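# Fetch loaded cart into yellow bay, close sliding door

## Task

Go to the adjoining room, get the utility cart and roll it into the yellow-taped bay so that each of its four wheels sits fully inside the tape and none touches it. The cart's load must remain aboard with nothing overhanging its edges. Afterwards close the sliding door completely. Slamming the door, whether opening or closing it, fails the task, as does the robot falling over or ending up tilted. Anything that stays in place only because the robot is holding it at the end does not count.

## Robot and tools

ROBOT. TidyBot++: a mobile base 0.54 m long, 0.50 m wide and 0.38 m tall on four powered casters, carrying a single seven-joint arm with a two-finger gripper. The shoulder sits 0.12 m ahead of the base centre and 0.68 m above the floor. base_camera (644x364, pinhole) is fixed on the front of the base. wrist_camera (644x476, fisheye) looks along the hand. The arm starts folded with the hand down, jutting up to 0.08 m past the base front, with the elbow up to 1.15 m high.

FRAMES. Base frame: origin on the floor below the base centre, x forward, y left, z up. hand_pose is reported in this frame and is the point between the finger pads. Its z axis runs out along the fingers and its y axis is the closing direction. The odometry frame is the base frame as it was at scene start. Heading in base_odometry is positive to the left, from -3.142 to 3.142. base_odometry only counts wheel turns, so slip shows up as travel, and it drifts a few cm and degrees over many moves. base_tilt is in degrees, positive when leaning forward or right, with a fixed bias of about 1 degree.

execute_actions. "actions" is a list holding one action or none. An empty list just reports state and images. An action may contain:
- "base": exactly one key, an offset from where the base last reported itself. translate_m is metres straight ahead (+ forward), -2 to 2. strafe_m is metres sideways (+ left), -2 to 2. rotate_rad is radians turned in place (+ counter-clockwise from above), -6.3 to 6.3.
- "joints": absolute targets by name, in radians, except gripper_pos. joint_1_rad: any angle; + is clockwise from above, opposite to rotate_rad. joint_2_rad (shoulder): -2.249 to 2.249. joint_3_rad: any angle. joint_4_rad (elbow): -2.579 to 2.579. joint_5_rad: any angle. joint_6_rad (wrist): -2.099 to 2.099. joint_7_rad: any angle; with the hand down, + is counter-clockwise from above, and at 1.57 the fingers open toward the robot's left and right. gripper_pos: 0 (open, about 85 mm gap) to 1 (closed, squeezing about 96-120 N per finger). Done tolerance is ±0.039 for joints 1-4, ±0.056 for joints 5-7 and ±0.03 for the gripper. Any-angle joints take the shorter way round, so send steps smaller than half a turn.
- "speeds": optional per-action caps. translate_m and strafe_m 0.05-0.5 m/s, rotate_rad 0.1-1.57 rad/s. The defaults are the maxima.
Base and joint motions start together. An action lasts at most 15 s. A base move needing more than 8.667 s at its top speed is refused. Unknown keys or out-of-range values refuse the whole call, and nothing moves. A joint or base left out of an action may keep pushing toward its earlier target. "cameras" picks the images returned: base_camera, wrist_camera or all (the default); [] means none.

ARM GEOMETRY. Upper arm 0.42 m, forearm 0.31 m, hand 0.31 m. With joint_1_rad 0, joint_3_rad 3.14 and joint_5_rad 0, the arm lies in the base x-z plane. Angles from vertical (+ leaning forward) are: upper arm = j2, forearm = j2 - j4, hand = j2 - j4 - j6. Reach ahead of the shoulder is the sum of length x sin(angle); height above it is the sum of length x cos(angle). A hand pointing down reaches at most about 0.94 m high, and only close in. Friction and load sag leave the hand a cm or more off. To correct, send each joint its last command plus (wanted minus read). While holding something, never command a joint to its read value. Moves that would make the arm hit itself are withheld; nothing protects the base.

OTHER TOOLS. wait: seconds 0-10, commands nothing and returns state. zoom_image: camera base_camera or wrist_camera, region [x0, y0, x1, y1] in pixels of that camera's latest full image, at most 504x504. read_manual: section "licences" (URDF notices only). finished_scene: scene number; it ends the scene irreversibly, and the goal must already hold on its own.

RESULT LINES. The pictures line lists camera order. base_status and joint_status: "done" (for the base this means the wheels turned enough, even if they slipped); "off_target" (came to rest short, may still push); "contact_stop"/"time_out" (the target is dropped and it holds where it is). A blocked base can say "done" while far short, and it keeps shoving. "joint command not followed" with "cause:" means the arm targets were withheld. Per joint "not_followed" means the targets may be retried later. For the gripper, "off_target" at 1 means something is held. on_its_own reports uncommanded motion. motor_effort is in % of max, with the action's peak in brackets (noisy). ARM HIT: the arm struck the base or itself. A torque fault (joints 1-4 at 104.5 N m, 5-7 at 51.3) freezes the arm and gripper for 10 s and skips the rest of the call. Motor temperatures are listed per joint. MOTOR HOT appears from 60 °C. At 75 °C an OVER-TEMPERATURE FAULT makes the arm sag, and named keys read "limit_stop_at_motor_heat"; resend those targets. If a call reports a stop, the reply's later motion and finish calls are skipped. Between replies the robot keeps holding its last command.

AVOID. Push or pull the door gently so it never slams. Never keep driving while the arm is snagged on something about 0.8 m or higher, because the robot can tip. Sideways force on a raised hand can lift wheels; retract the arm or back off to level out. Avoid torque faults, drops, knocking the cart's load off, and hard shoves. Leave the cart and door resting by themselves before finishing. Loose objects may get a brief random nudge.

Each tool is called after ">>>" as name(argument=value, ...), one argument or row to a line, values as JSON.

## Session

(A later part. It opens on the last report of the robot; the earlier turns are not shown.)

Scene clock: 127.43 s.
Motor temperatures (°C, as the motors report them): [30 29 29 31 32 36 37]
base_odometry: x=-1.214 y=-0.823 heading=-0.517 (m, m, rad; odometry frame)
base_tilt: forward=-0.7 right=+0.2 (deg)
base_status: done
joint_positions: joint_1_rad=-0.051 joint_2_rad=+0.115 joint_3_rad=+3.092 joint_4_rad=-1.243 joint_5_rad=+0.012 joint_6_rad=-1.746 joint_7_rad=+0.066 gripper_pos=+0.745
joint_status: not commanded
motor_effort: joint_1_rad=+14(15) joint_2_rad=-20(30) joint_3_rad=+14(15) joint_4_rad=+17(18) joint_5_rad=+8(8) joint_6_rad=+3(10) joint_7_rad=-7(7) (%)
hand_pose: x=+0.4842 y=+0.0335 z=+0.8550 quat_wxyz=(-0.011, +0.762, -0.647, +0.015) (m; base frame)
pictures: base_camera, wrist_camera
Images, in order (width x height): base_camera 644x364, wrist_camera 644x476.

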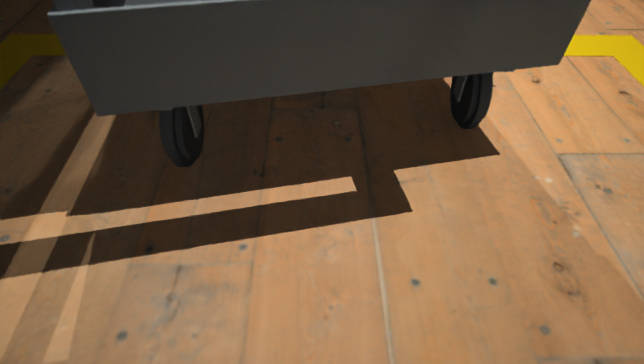

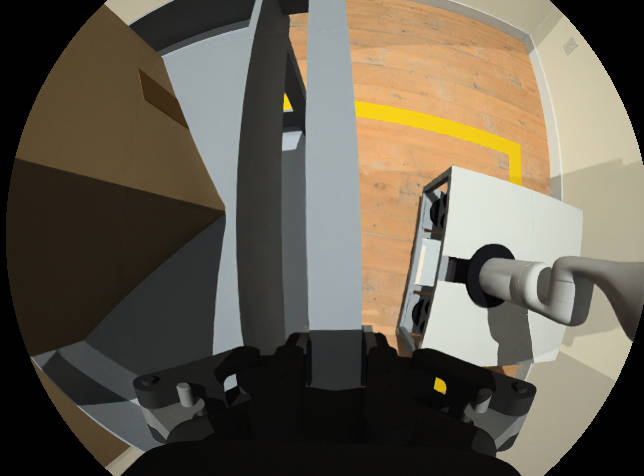

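>>> execute_actions(
  actions=[
    {"base":{"translate_m":-0.15},"joints":{"joint_7_rad":-0.12},"speeds":{"translate_m":0.1}},
  ],
  cameras=["base_camera"],
)

>>> execute_actions(
  actions=[
    {"joints":{"gripper_pos":0.55}},
  ],
  cameras=[],
)

>>> execute_actions(
  actions=[
    {"joints":{"joint_2_rad":0.2,"joint_4_rad":-0.86,"joint_6_rad":-2.09}},
  ],
  cameras=[],
)

>>> execute_actions(
  actions=[
    {"base":{"strafe_m":0.68}},
  ],
  cameras=[],
)

>>> execute_actions(
  actions=[
    {"base":{"translate_m":1.08},"joints":{"joint_7_rad":1.57,"gripper_pos":1,"joint_2_rad":0.0,"joint_4_rad":-1.06,"joint_1_rad":1.3}},
  ],
  cameras=["wrist_camera"],
)

>>> execute_actions(
  actions=[
    {"joints":{"joint_2_rad":0.6,"joint_4_rad":-0.8,"joint_6_rad":-1.25}},
  ],
  cameras=["wrist_camera"],
)

>>> execute_actions(
  actions=[
    {"base":{"translate_m":-0.57},"speeds":{"translate_m":0.08}},
  ],
  cameras=["wrist_camera"],
)

>>> execute_actions(
  actions=[
    {"base":{"translate_m":0.1}},
  ],
  cameras=[],
)

>>> execute_actions(
  actions=[
    {"joints":{"joint_7_rad":0.6,"joint_2_rad":0.0,"joint_4_rad":-1.06,"joint_6_rad":-2.0,"joint_1_rad":0.7}},
  ],
)

Scene clock: 135.90 s.
Motor temperatures (°C, as the motors report them): [30 29 29 31 32 36 37]
base_odometry: x=-1.345 y=-0.748 heading=-0.517 (m, m, rad; odometry frame)
base_tilt: forward=-0.6 right=+0.3 (deg)
base_status: done
joint_positions: joint_1_rad=-0.049 joint_2_rad=+0.112 joint_3_rad=+3.109 joint_4_rad=-1.246 joint_5_rad=+0.008 joint_6_rad=-1.749 joint_7_rad=-0.091 gripper_pos=+0.745
joint_status: all done
motor_effort: joint_1_rad=+6(15) joint_2_rad=-19(28) joint_3_rad=+7(16) joint_4_rad=+17(19) joint_5_rad=+4(8) joint_6_rad=+4(9) joint_7_rad=-1(13) (%)
hand_pose: x=+0.4825 y=+0.0277 z=+0.8550 quat_wxyz=(-0.011, +0.703, -0.711, +0.013) (m; base frame)
pictures: base_camera
Images, in order (width x height): base_camera 644x364.

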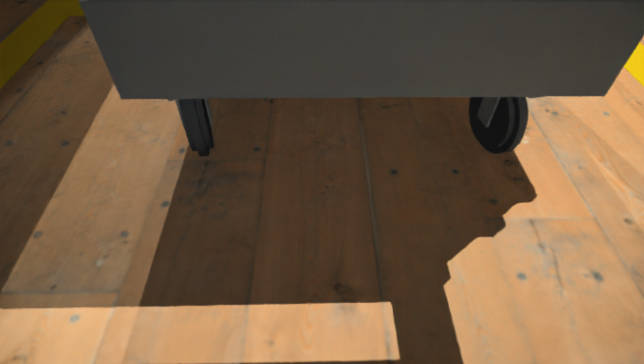

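Scene clock: 136.80 s.
Motor temperatures (°C, as the motors report them): [30 29 29 31 32 36 37]
base_odometry: x=-1.345 y=-0.748 heading=-0.517 (m, m, rad; odometry frame)
base_tilt: forward=-0.6 right=+0.2 (deg)
base_status: not commanded
joint_positions: joint_1_rad=-0.011 joint_2_rad=+0.112 joint_3_rad=+3.145 joint_4_rad=-1.244 joint_5_rad=+0.008 joint_6_rad=-1.749 joint_7_rad=-0.097 gripper_pos=+0.550
joint_status: all done
motor_effort: joint_1_rad=+0(6) joint_2_rad=-20(24) joint_3_rad=+1(6) joint_4_rad=+16(19) joint_5_rad=+0(4) joint_6_rad=-1(5) joint_7_rad=+1(0) (%)
hand_pose: x=+0.4845 y=+0.0016 z=+0.8557 quat_wxyz=(-0.010, +0.674, -0.739, +0.015) (m; base frame)
pictures: none
No camera images: the call's "cameras" was empty. Leave "cameras" out to get every camera's image.

Scene clock: 138.33 s.
Motor temperatures (°C, as the motors report them): [30 29 29 31 32 36 37]
base_odometry: x=-1.345 y=-0.748 heading=-0.517 (m, m, rad; odometry frame)
base_tilt: forward=-0.7 right=+0.3 (deg)
base_status: not commanded
joint_positions: joint_1_rad=-0.011 joint_2_rad=+0.180 joint_3_rad=+3.145 joint_4_rad=-0.869 joint_5_rad=+0.008 joint_6_rad=-2.052 joint_7_rad=-0.097 gripper_pos=+0.550
joint_status: all done
motor_effort: joint_1_rad=+1(1) joint_2_rad=-22(22) joint_3_rad=+1(1) joint_4_rad=+14(19) joint_5_rad=+0(0) joint_6_rad=+0(4) joint_7_rad=+2(1) (%)
hand_pose: x=+0.4795 y=+0.0019 z=+0.9417 quat_wxyz=(-0.013, +0.673, -0.739, +0.017) (m; base frame)
pictures: none
No camera images: the call's "cameras" was empty. Leave "cameras" out to get every camera's image.

Scene clock: 141.07 s.
Motor temperatures (°C, as the motors report them): [30 29 29 31 32 36 37]
base_odometry: x=-1.009 y=-0.157 heading=-0.516 (m, m, rad; odometry frame)
base_tilt: forward=-0.7 right=+0.3 (deg)
base_status: done
joint_positions: joint_1_rad=-0.010 joint_2_rad=+0.182 joint_3_rad=+3.146 joint_4_rad=-0.869 joint_5_rad=+0.008 joint_6_rad=-2.052 joint_7_rad=-0.097 gripper_pos=+0.550
joint_status: not commanded
motor_effort: joint_1_rad=+0(3) joint_2_rad=-21(22) joint_3_rad=+1(1) joint_4_rad=+14(15) joint_5_rad=+0(1) joint_6_rad=-1(0) joint_7_rad=+2(2) (%)
hand_pose: x=+0.4801 y=+0.0013 z=+0.9409 quat_wxyz=(-0.012, +0.672, -0.740, +0.016) (m; base frame)
pictures: none
No camera images: the call's "cameras" was empty. Leave "cameras" out to get every camera's image.

Scene clock: 144.60 s.
Motor temperatures (°C, as the motors report them): [30 29 29 31 32 36 37]
base_odometry: x=-0.069 y=-0.689 heading=-0.516 (m, m, rad; odometry frame)
base_tilt: forward=-0.7 right=+0.4 (deg)
base_status: done
joint_positions: joint_1_rad=+1.281 joint_2_rad=+0.019 joint_3_rad=+3.146 joint_4_rad=-1.048 joint_5_rad=+0.008 joint_6_rad=-2.053 joint_7_rad=+1.550 gripper_pos=+0.999
joint_status: all done
motor_effort: joint_1_rad=+0(2) joint_2_rad=-16(21) joint_3_rad=+1(0) joint_4_rad=+15(15) joint_5_rad=-1(0) joint_6_rad=-1(0) joint_7_rad=+2(1) (%)
hand_pose: x=+0.1998 y=-0.2785 z=+0.9431 quat_wxyz=(+0.009, +0.793, -0.609, +0.007) (m; base frame)
pictures: wrist_camera
Images, in order (width x height): wrist_camera 644x476.

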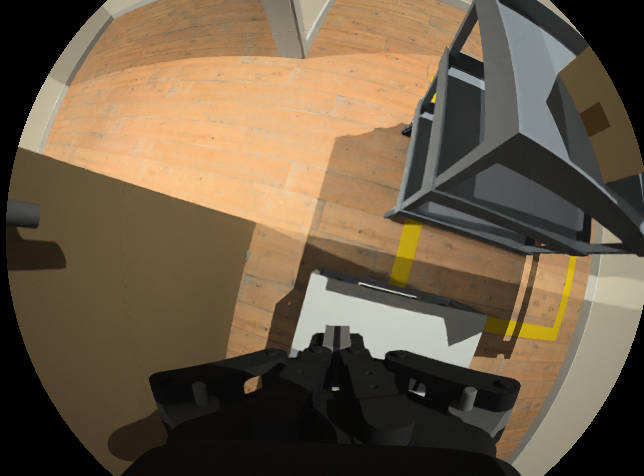

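Scene clock: 146.60 s.
Motor temperatures (°C, as the motors report them): [30 29 29 31 32 36 37]
base_odometry: x=-0.069 y=-0.689 heading=-0.516 (m, m, rad; odometry frame)
base_tilt: forward=-0.5 right=+0.3 (deg)
base_status: not commanded
joint_positions: joint_1_rad=+1.281 joint_2_rad=+0.601 joint_3_rad=+3.146 joint_4_rad=-0.811 joint_5_rad=+0.008 joint_6_rad=-1.286 joint_7_rad=+1.550 gripper_pos=+0.999
joint_status: all done
motor_effort: joint_1_rad=+0(0) joint_2_rad=-39(42) joint_3_rad=+1(1) joint_4_rad=+18(20) joint_5_rad=-1(0) joint_6_rad=+3(2) joint_7_rad=+2(1) (%)
hand_pose: x=+0.3107 y=-0.6545 z=+0.7971 quat_wxyz=(+0.134, +0.775, -0.592, +0.174) (m; base frame)
pictures: wrist_camera
Images, in order (width x height): wrist_camera 644x476.

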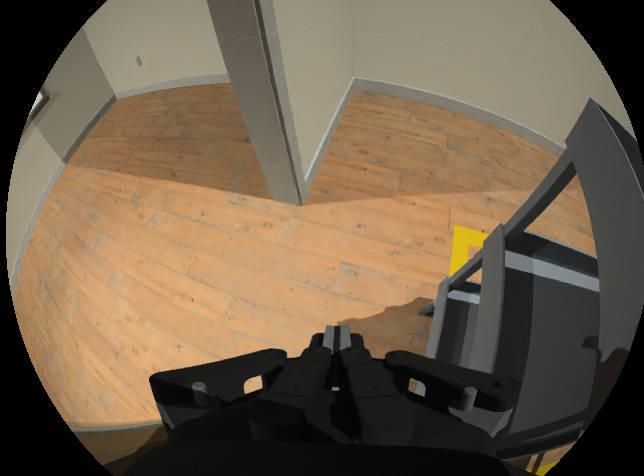

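Scene clock: 154.37 s.
Motor temperatures (°C, as the motors report them): [30 29 29 31 32 36 37]
base_odometry: x=-0.565 y=-0.408 heading=-0.516 (m, m, rad; odometry frame)
base_tilt: forward=-0.6 right=+0.2 (deg)
base_status: done
joint_positions: joint_1_rad=+1.274 joint_2_rad=+0.601 joint_3_rad=+3.132 joint_4_rad=-0.807 joint_5_rad=+0.008 joint_6_rad=-1.275 joint_7_rad=+1.550 gripper_pos=+0.999
joint_status: not commanded
motor_effort: joint_1_rad=+2(12) joint_2_rad=-40(42) joint_3_rad=+2(8) joint_4_rad=+19(20) joint_5_rad=+1(6) joint_6_rad=+3(3) joint_7_rad=+1(1) (%)
hand_pose: x=+0.3233 y=-0.6548 z=+0.8005 quat_wxyz=(+0.134, +0.779, -0.584, +0.184) (m; base frame)
pictures: wrist_camera
Images, in order (width x height): wrist_camera 644x476.

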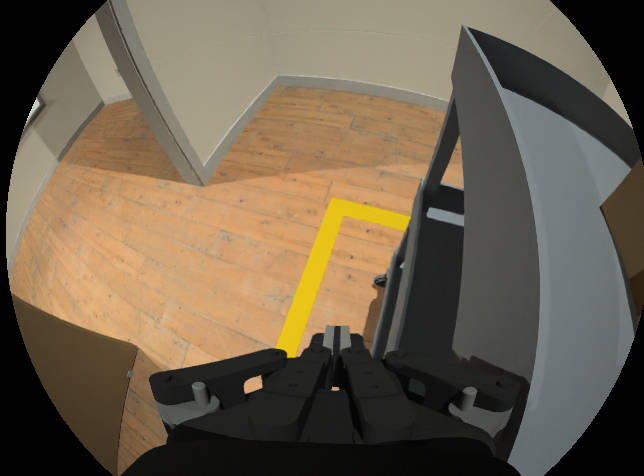

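Scene clock: 155.60 s.
Motor temperatures (°C, as the motors report them): [30 29 29 31 32 36 37]
base_odometry: x=-0.478 y=-0.457 heading=-0.516 (m, m, rad; odometry frame)
base_tilt: forward=-0.6 right=+0.4 (deg)
base_status: done
joint_positions: joint_1_rad=+1.293 joint_2_rad=+0.601 joint_3_rad=+3.146 joint_4_rad=-0.806 joint_5_rad=+0.008 joint_6_rad=-1.275 joint_7_rad=+1.550 gripper_pos=+0.999
joint_status: not commanded
motor_effort: joint_1_rad=+0(4) joint_2_rad=-39(41) joint_3_rad=+1(1) joint_4_rad=+19(19) joint_5_rad=-1(1) joint_6_rad=+2(4) joint_7_rad=+2(1) (%)
hand_pose: x=+0.3043 y=-0.6606 z=+0.8006 quat_wxyz=(+0.140, +0.771, -0.595, +0.180) (m; base frame)
pictures: none
No camera images: the call's "cameras" was empty. Leave "cameras" out to get every camera's image.

Scene clock: 157.43 s.
Motor temperatures (°C, as the motors report them): [30 29 29 31 32 36 37]
base_odometry: x=-0.478 y=-0.457 heading=-0.516 (m, m, rad; odometry frame)
base_tilt: forward=-0.5 right=+0.2 (deg)
base_status: not commanded
joint_positions: joint_1_rad=+0.719 joint_2_rad=+0.002 joint_3_rad=+3.145 joint_4_rad=-1.048 joint_5_rad=+0.008 joint_6_rad=-1.966 joint_7_rad=+0.619 gripper_pos=+0.999
joint_status: all done
motor_effort: joint_1_rad=+0(3) joint_2_rad=-16(42) joint_3_rad=+1(4) joint_4_rad=+15(19) joint_5_rad=-1(0) joint_6_rad=+0(3) joint_7_rad=+2(1) (%)
hand_pose: x=+0.3530 y=-0.2073 z=+0.9504 quat_wxyz=(-0.004, +0.667, -0.742, +0.063) (m; base frame)
pictures: base_camera, wrist_camera
Images, in order (width x height): base_camera 644x364, wrist_camera 644x476.

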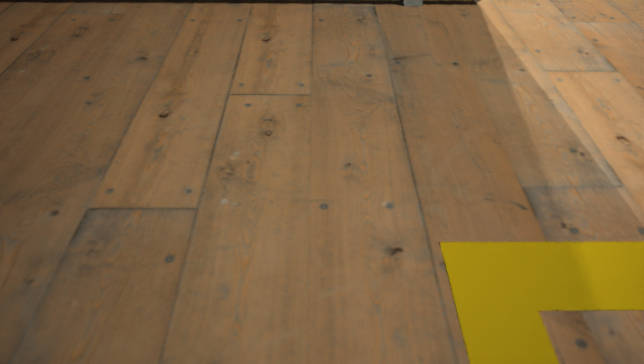

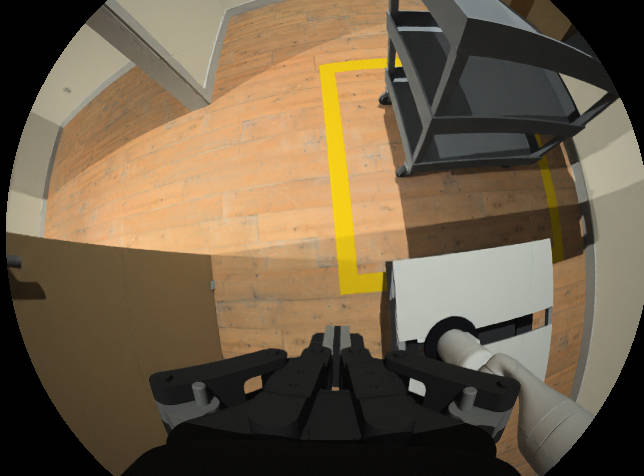

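>>> execute_actions(
  actions=[
    {"joints":{"joint_7_rad":1.57,"joint_2_rad":-0.6,"joint_4_rad":-2.17,"joint_6_rad":0.03,"joint_1_rad":-0.5},"base":{"translate_m":0.3}},
  ],
  cameras=[],
)

>>> execute_actions(
  actions=[
    {"base":{"translate_m":0.22},"speeds":{"translate_m":0.15}},
  ],
)

Scene clock: 164.37 s.
Motor temperatures (°C, as the motors report them): [30 29 29 31 32 36 37]
base_odometry: x=-0.217 y=-0.605 heading=-0.515 (m, m, rad; odometry frame)
base_tilt: forward=-0.7 right=+0.4 (deg)
base_status: done
joint_positions: joint_1_rad=-0.482 joint_2_rad=-0.584 joint_3_rad=+3.146 joint_4_rad=-2.160 joint_5_rad=+0.008 joint_6_rad=-0.007 joint_7_rad=+1.549 gripper_pos=+0.999
joint_status: all done
motor_effort: joint_1_rad=+0(1) joint_2_rad=-2(16) joint_3_rad=+1(2) joint_4_rad=+22(22) joint_5_rad=-1(1) joint_6_rad=+8(8) joint_7_rad=+2(1) (%)
hand_pose: x=+0.4684 y=+0.1816 z=+1.0271 quat_wxyz=(-0.172, +0.693, +0.163, +0.681) (m; base frame)
pictures: none
No camera images: the call's "cameras" was empty. Leave "cameras" out to get every camera's image.

Scene clock: 166.50 s.
Motor temperatures (°C, as the motors report them): [30 29 29 31 32 36 37]
base_odometry: x=-0.026 y=-0.713 heading=-0.515 (m, m, rad; odometry frame)
base_tilt: forward=-0.6 right=+0.2 (deg)
base_status: done
joint_positions: joint_1_rad=-0.482 joint_2_rad=-0.590 joint_3_rad=+3.146 joint_4_rad=-2.161 joint_5_rad=+0.008 joint_6_rad=-0.007 joint_7_rad=+1.549 gripper_pos=+0.999
joint_status: not commanded
motor_effort: joint_1_rad=+0(0) joint_2_rad=-2(5) joint_3_rad=+2(3) joint_4_rad=+22(22) joint_5_rad=-1(0) joint_6_rad=+8(9) joint_7_rad=+2(2) (%)
hand_pose: x=+0.4664 y=+0.1805 z=+1.0295 quat_wxyz=(-0.173, +0.691, +0.162, +0.683) (m; base frame)
pictures: base_camera, wrist_camera
Images, in order (width x height): base_camera 644x364, wrist_camera 644x476.

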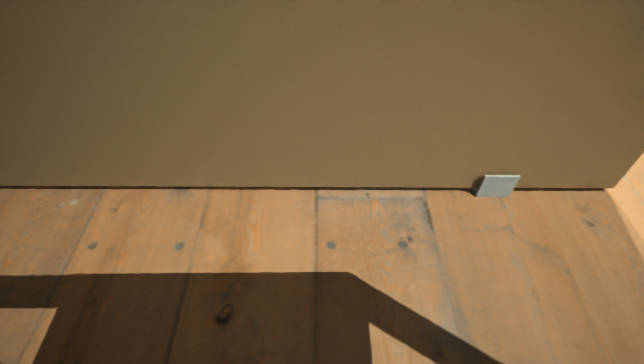

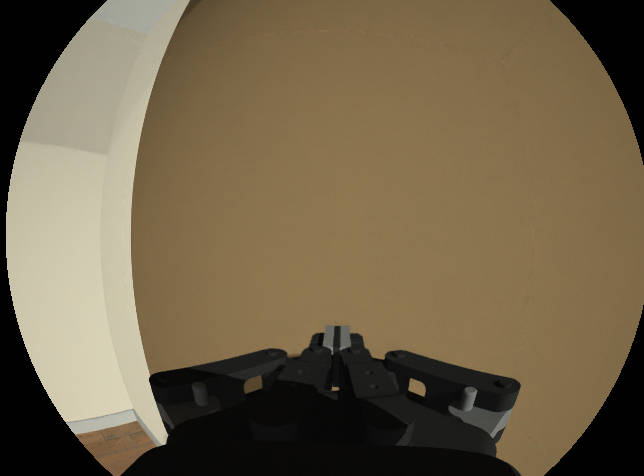

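>>> execute_actions(
  actions=[
    {"base":{"translate_m":0.025}},
  ],
  cameras=[],
)

>>> execute_actions(
  actions=[
    {"base":{"strafe_m":-0.6},"speeds":{"strafe_m":0.1}},
  ],
)

Scene clock: 171.07 s.
Motor temperatures (°C, as the motors report them): [30 29 29 31 32 36 37]
base_odometry: x=-0.004 y=-0.726 heading=-0.515 (m, m, rad; odometry frame)
base_tilt: forward=-0.6 right=+0.3 (deg)
base_status: done
joint_positions: joint_1_rad=-0.482 joint_2_rad=-0.593 joint_3_rad=+3.147 joint_4_rad=-2.161 joint_5_rad=+0.008 joint_6_rad=-0.007 joint_7_rad=+1.549 gripper_pos=+0.999
joint_status: not commanded
motor_effort: joint_1_rad=+0(0) joint_2_rad=-2(6) joint_3_rad=+2(3) joint_4_rad=+22(22) joint_5_rad=+0(0) joint_6_rad=+8(8) joint_7_rad=+2(2) (%)
hand_pose: x=+0.4658 y=+0.1798 z=+1.0302 quat_wxyz=(-0.173, +0.690, +0.162, +0.684) (m; base frame)
pictures: none
No camera images: the call's "cameras" was empty. Leave "cameras" out to get every camera's image.

Scene clock: 177.73 s.
Motor temperatures (°C, as the motors report them): [30 29 29 31 32 36 37]
base_odometry: x=-0.299 y=-1.248 heading=-0.515 (m, m, rad; odometry frame)
base_tilt: forward=-0.7 right=+0.3 (deg)
base_status: done
joint_positions: joint_1_rad=-0.490 joint_2_rad=-0.603 joint_3_rad=+3.160 joint_4_rad=-2.164 joint_5_rad=+0.008 joint_6_rad=+0.002 joint_7_rad=+1.549 gripper_pos=+0.999
joint_status: not commanded
motor_effort: joint_1_rad=+0(21) joint_2_rad=-1(7) joint_3_rad=+2(31) joint_4_rad=+22(22) joint_5_rad=-1(0) joint_6_rad=+8(8) joint_7_rad=+1(2) (%)
hand_pose: x=+0.4645 y=+0.1750 z=+1.0354 quat_wxyz=(-0.176, +0.685, +0.157, +0.689) (m; base frame)
pictures: base_camera, wrist_camera
Images, in order (width x height): base_camera 644x364, wrist_camera 644x476.

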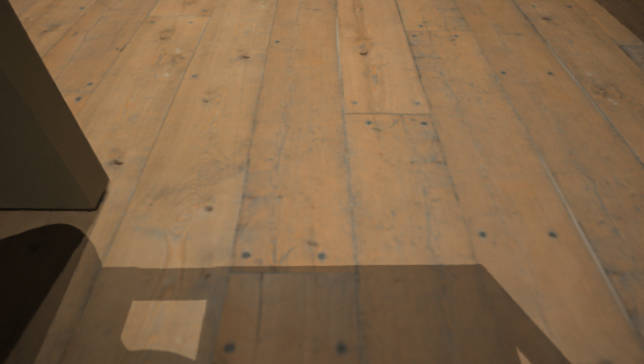

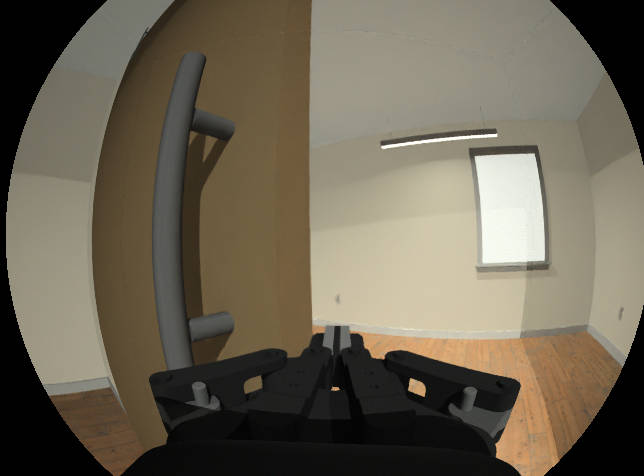

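>>> execute_actions(
  actions=[
    {"joints":{"joint_1_rad":-0.8,"gripper_pos":0,"joint_2_rad":-0.66,"joint_4_rad":-2.23}},
  ],
  cameras=["wrist_camera"],
)

>>> execute_actions(
  actions=[
    {"joints":{"joint_2_rad":-0.42,"joint_4_rad":-2.0}},
  ],
  cameras=["wrist_camera"],
)

Scene clock: 182.43 s.
Motor temperatures (°C, as the motors report them): [30 29 29 31 32 36 37]
base_odometry: x=-0.299 y=-1.248 heading=-0.515 (m, m, rad; odometry frame)
base_tilt: forward=-0.6 right=+0.3 (deg)
base_status: not commanded
joint_positions: joint_1_rad=-0.782 joint_2_rad=-0.641 joint_3_rad=+3.158 joint_4_rad=-2.218 joint_5_rad=+0.008 joint_6_rad=+0.002 joint_7_rad=+1.549 gripper_pos=+0.000
joint_status: all done
motor_effort: joint_1_rad=+0(0) joint_2_rad=-1(2) joint_3_rad=+1(2) joint_4_rad=+22(22) joint_5_rad=-1(0) joint_6_rad=+9(7) joint_7_rad=+2(1) (%)
hand_pose: x=+0.3893 y=+0.2587 z=+1.0158 quat_wxyz=(-0.272, +0.660, +0.258, +0.651) (m; base frame)
pictures: wrist_camera
Images, in order (width x height): wrist_camera 644x476.

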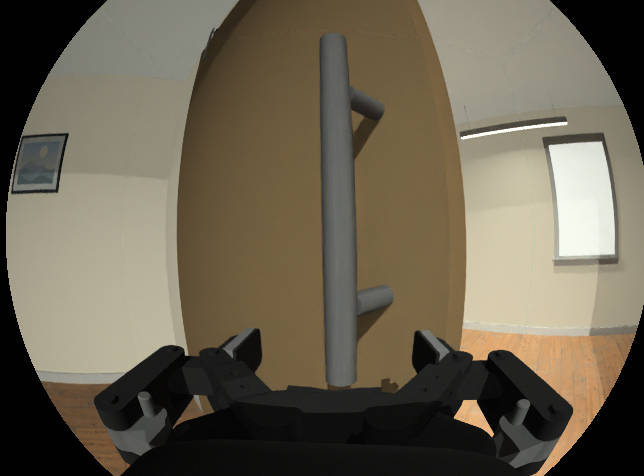

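Scene clock: 183.70 s.
Motor temperatures (°C, as the motors report them): [30 29 29 31 32 36 37]
base_odometry: x=-0.299 y=-1.248 heading=-0.515 (m, m, rad; odometry frame)
base_tilt: forward=-0.6 right=+0.3 (deg)
base_status: not commanded
joint_positions: joint_1_rad=-0.782 joint_2_rad=-0.429 joint_3_rad=+3.158 joint_4_rad=-2.009 joint_5_rad=+0.008 joint_6_rad=+0.002 joint_7_rad=+1.549 gripper_pos=+0.000
joint_status: all done
motor_effort: joint_1_rad=+0(0) joint_2_rad=-7(9) joint_3_rad=+1(2) joint_4_rad=+22(23) joint_5_rad=-1(1) joint_6_rad=+8(8) joint_7_rad=+2(1) (%)
hand_pose: x=+0.4445 y=+0.3120 z=+1.0592 quat_wxyz=(-0.270, +0.661, +0.259, +0.650) (m; base frame)
pictures: wrist_camera
Images, in order (width x height): wrist_camera 644x476.

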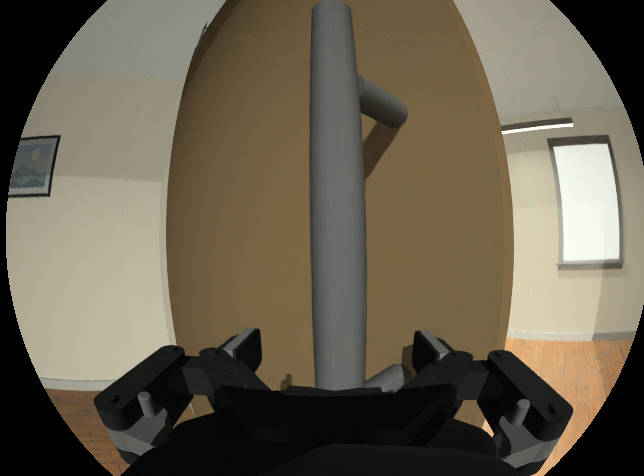

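>>> execute_actions(
  actions=[
    {"joints":{"gripper_pos":1}},
  ],
  cameras=[],
)

>>> execute_actions(
  actions=[
    {"base":{"strafe_m":-0.78},"speeds":{"strafe_m":0.11}},
  ],
)

Scene clock: 188.40 s.
Motor temperatures (°C, as the motors report them): [30 29 29 31 32 36 37]
base_odometry: x=-0.299 y=-1.248 heading=-0.515 (m, m, rad; odometry frame)
base_tilt: forward=-0.6 right=+0.3 (deg)
base_status: not commanded
joint_positions: joint_1_rad=-0.782 joint_2_rad=-0.429 joint_3_rad=+3.161 joint_4_rad=-2.010 joint_5_rad=+0.008 joint_6_rad=+0.002 joint_7_rad=+1.553 gripper_pos=+0.745
joint_status: gripper_pos off_target (ended at +0.745, target +1.000)
motor_effort: joint_1_rad=-2(7) joint_2_rad=-6(8) joint_3_rad=-1(7) joint_4_rad=+23(26) joint_5_rad=-1(2) joint_6_rad=+9(12) joint_7_rad=+1(0) (%)
hand_pose: x=+0.4455 y=+0.3108 z=+1.0591 quat_wxyz=(-0.269, +0.661, +0.259, +0.651) (m; base frame)
pictures: none
No camera images: the call's "cameras" was empty. Leave "cameras" out to get every camera's image.

Scene clock: 196.20 s.
Motor temperatures (°C, as the motors report them): [30 29 29 31 32 36 37]
base_odometry: x=-0.684 y=-1.927 heading=-0.515 (m, m, rad; odometry frame)
base_tilt: forward=-0.6 right=+0.3 (deg)
base_status: done
joint_positions: joint_1_rad=-0.816 joint_2_rad=-0.394 joint_3_rad=+3.132 joint_4_rad=-2.002 joint_5_rad=+0.008 joint_6_rad=+0.039 joint_7_rad=+1.553 gripper_pos=+0.746
joint_status: not commanded
motor_effort: joint_1_rad=+1(7) joint_2_rad=-11(29) joint_3_rad=+3(12) joint_4_rad=+24(24) joint_5_rad=-1(2) joint_6_rad=+9(11) joint_7_rad=+1(1) (%)
hand_pose: x=+0.4316 y=+0.3426 z=+1.0593 quat_wxyz=(-0.286, +0.648, +0.281, +0.648) (m; base frame)
pictures: base_camera, wrist_camera
Images, in order (width x height): base_camera 644x364, wrist_camera 644x476.

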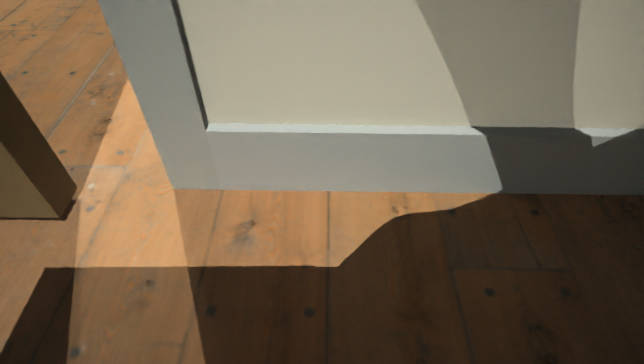

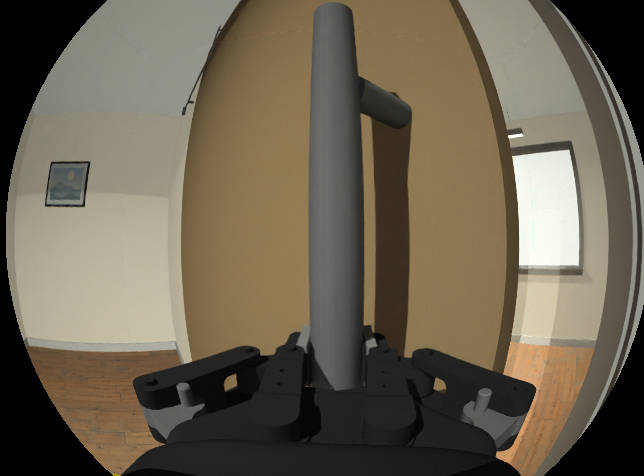

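>>> execute_actions(
  actions=[
    {"base":{"strafe_m":-0.2},"speeds":{"strafe_m":0.05}},
  ],
  cameras=["base_camera"],
)

>>> execute_actions(
  actions=[
    {"joints":{"gripper_pos":0}},
  ],
  cameras=[],
)

>>> execute_actions(
  actions=[
    {"joints":{"joint_2_rad":-0.7,"joint_4_rad":-2.27}},
  ],
  cameras=[],
)

>>> execute_actions(
  actions=[
    {"joints":{"joint_1_rad":-2.9,"joint_6_rad":-1.0}},
  ],
)

Scene clock: 205.07 s.
Motor temperatures (°C, as the motors report them): [30 29 29 31 32 36 37]
base_odometry: x=-0.782 y=-2.100 heading=-0.515 (m, m, rad; odometry frame)
base_tilt: forward=-0.7 right=+0.2 (deg)
base_status: done
joint_positions: joint_1_rad=-0.838 joint_2_rad=-0.315 joint_3_rad=+3.089 joint_4_rad=-1.944 joint_5_rad=+0.008 joint_6_rad=+0.047 joint_7_rad=+1.553 gripper_pos=+0.747
joint_status: not commanded
motor_effort: joint_1_rad=+10(11) joint_2_rad=-31(33) joint_3_rad=+14(16) joint_4_rad=+10(23) joint_5_rad=+0(1) joint_6_rad=-1(9) joint_7_rad=+2(2) (%)
hand_pose: x=+0.4252 y=+0.3881 z=+1.0599 quat_wxyz=(-0.300, +0.641, +0.307, +0.636) (m; base frame)
pictures: base_camera
Images, in order (width x height): base_camera 644x364.

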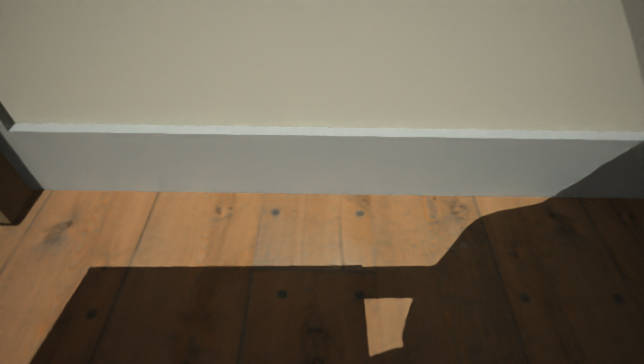

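Scene clock: 206.17 s.
Motor temperatures (°C, as the motors report them): [30 29 29 31 32 36 37]
base_odometry: x=-0.782 y=-2.101 heading=-0.515 (m, m, rad; odometry frame)
base_tilt: forward=-0.7 right=+0.4 (deg)
base_status: not commanded
joint_positions: joint_1_rad=-0.809 joint_2_rad=-0.429 joint_3_rad=+3.149 joint_4_rad=-2.003 joint_5_rad=+0.008 joint_6_rad=+0.047 joint_7_rad=+1.553 gripper_pos=+0.000
joint_status: all done
motor_effort: joint_1_rad=+0(10) joint_2_rad=-7(31) joint_3_rad=+1(14) joint_4_rad=+22(23) joint_5_rad=-1(0) joint_6_rad=+7(8) joint_7_rad=+1(2) (%)
hand_pose: x=+0.4317 y=+0.3241 z=+1.0772 quat_wxyz=(-0.287, +0.638, +0.266, +0.663) (m; base frame)
pictures: none
No camera images: the call's "cameras" was empty. Leave "cameras" out to get every camera's image.

Scene clock: 207.50 s.
Motor temperatures (°C, as the motors report them): [30 29 29 31 32 36 37]
base_odometry: x=-0.782 y=-2.101 heading=-0.515 (m, m, rad; odometry frame)
base_tilt: forward=-0.7 right=+0.3 (deg)
base_status: not commanded
joint_positions: joint_1_rad=-0.809 joint_2_rad=-0.690 joint_3_rad=+3.149 joint_4_rad=-2.261 joint_5_rad=+0.008 joint_6_rad=+0.047 joint_7_rad=+1.553 gripper_pos=+0.000
joint_status: all done
motor_effort: joint_1_rad=+0(1) joint_2_rad=+1(8) joint_3_rad=+2(2) joint_4_rad=+22(23) joint_5_rad=+0(0) joint_6_rad=+7(8) joint_7_rad=+2(1) (%)
hand_pose: x=+0.3672 y=+0.2573 z=+1.0208 quat_wxyz=(-0.288, +0.637, +0.265, +0.664) (m; base frame)
pictures: none
No camera images: the call's "cameras" was empty. Leave "cameras" out to get every camera's image.

Scene clock: 210.70 s.
Motor temperatures (°C, as the motors report them): [30 29 29 31 32 36 37]
base_odometry: x=-0.782 y=-2.101 heading=-0.515 (m, m, rad; odometry frame)
base_tilt: forward=-0.6 right=+0.3 (deg)
base_status: not commanded
joint_positions: joint_1_rad=-2.882 joint_2_rad=-0.690 joint_3_rad=+3.149 joint_4_rad=-2.261 joint_5_rad=+0.008 joint_6_rad=-0.961 joint_7_rad=+1.553 gripper_pos=+0.000
joint_status: all done
motor_effort: joint_1_rad=+0(1) joint_2_rad=+3(3) joint_3_rad=+2(2) joint_4_rad=+19(22) joint_5_rad=+0(0) joint_6_rad=+4(8) joint_7_rad=+2(2) (%)
hand_pose: x=-0.0976 y=+0.0600 z=+0.7510 quat_wxyz=(-0.298, +0.134, +0.944, +0.039) (m; base frame)
pictures: base_camera, wrist_camera
Images, in order (width x height): base_camera 644x364, wrist_camera 644x476.

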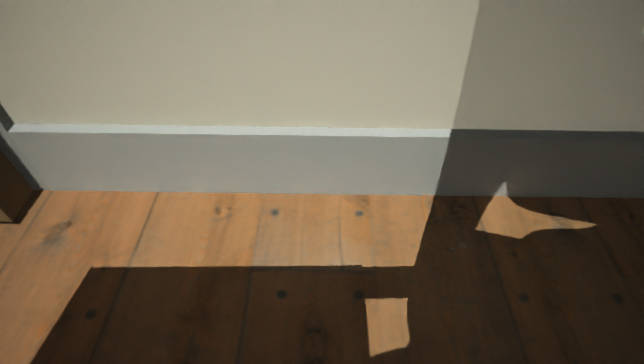

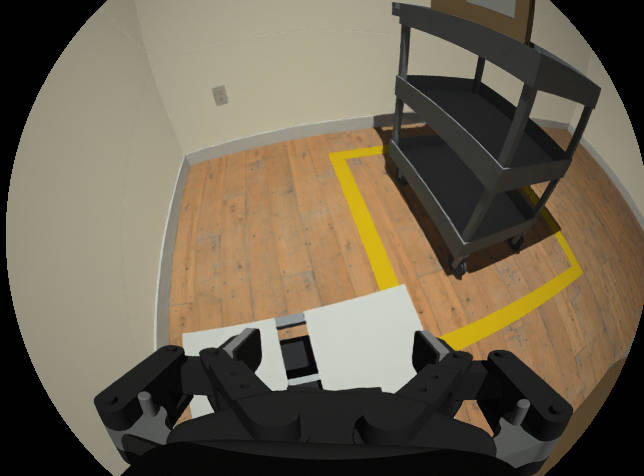

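>>> finished_scene(
  scene=2,
)

The scene is finished: the task was done.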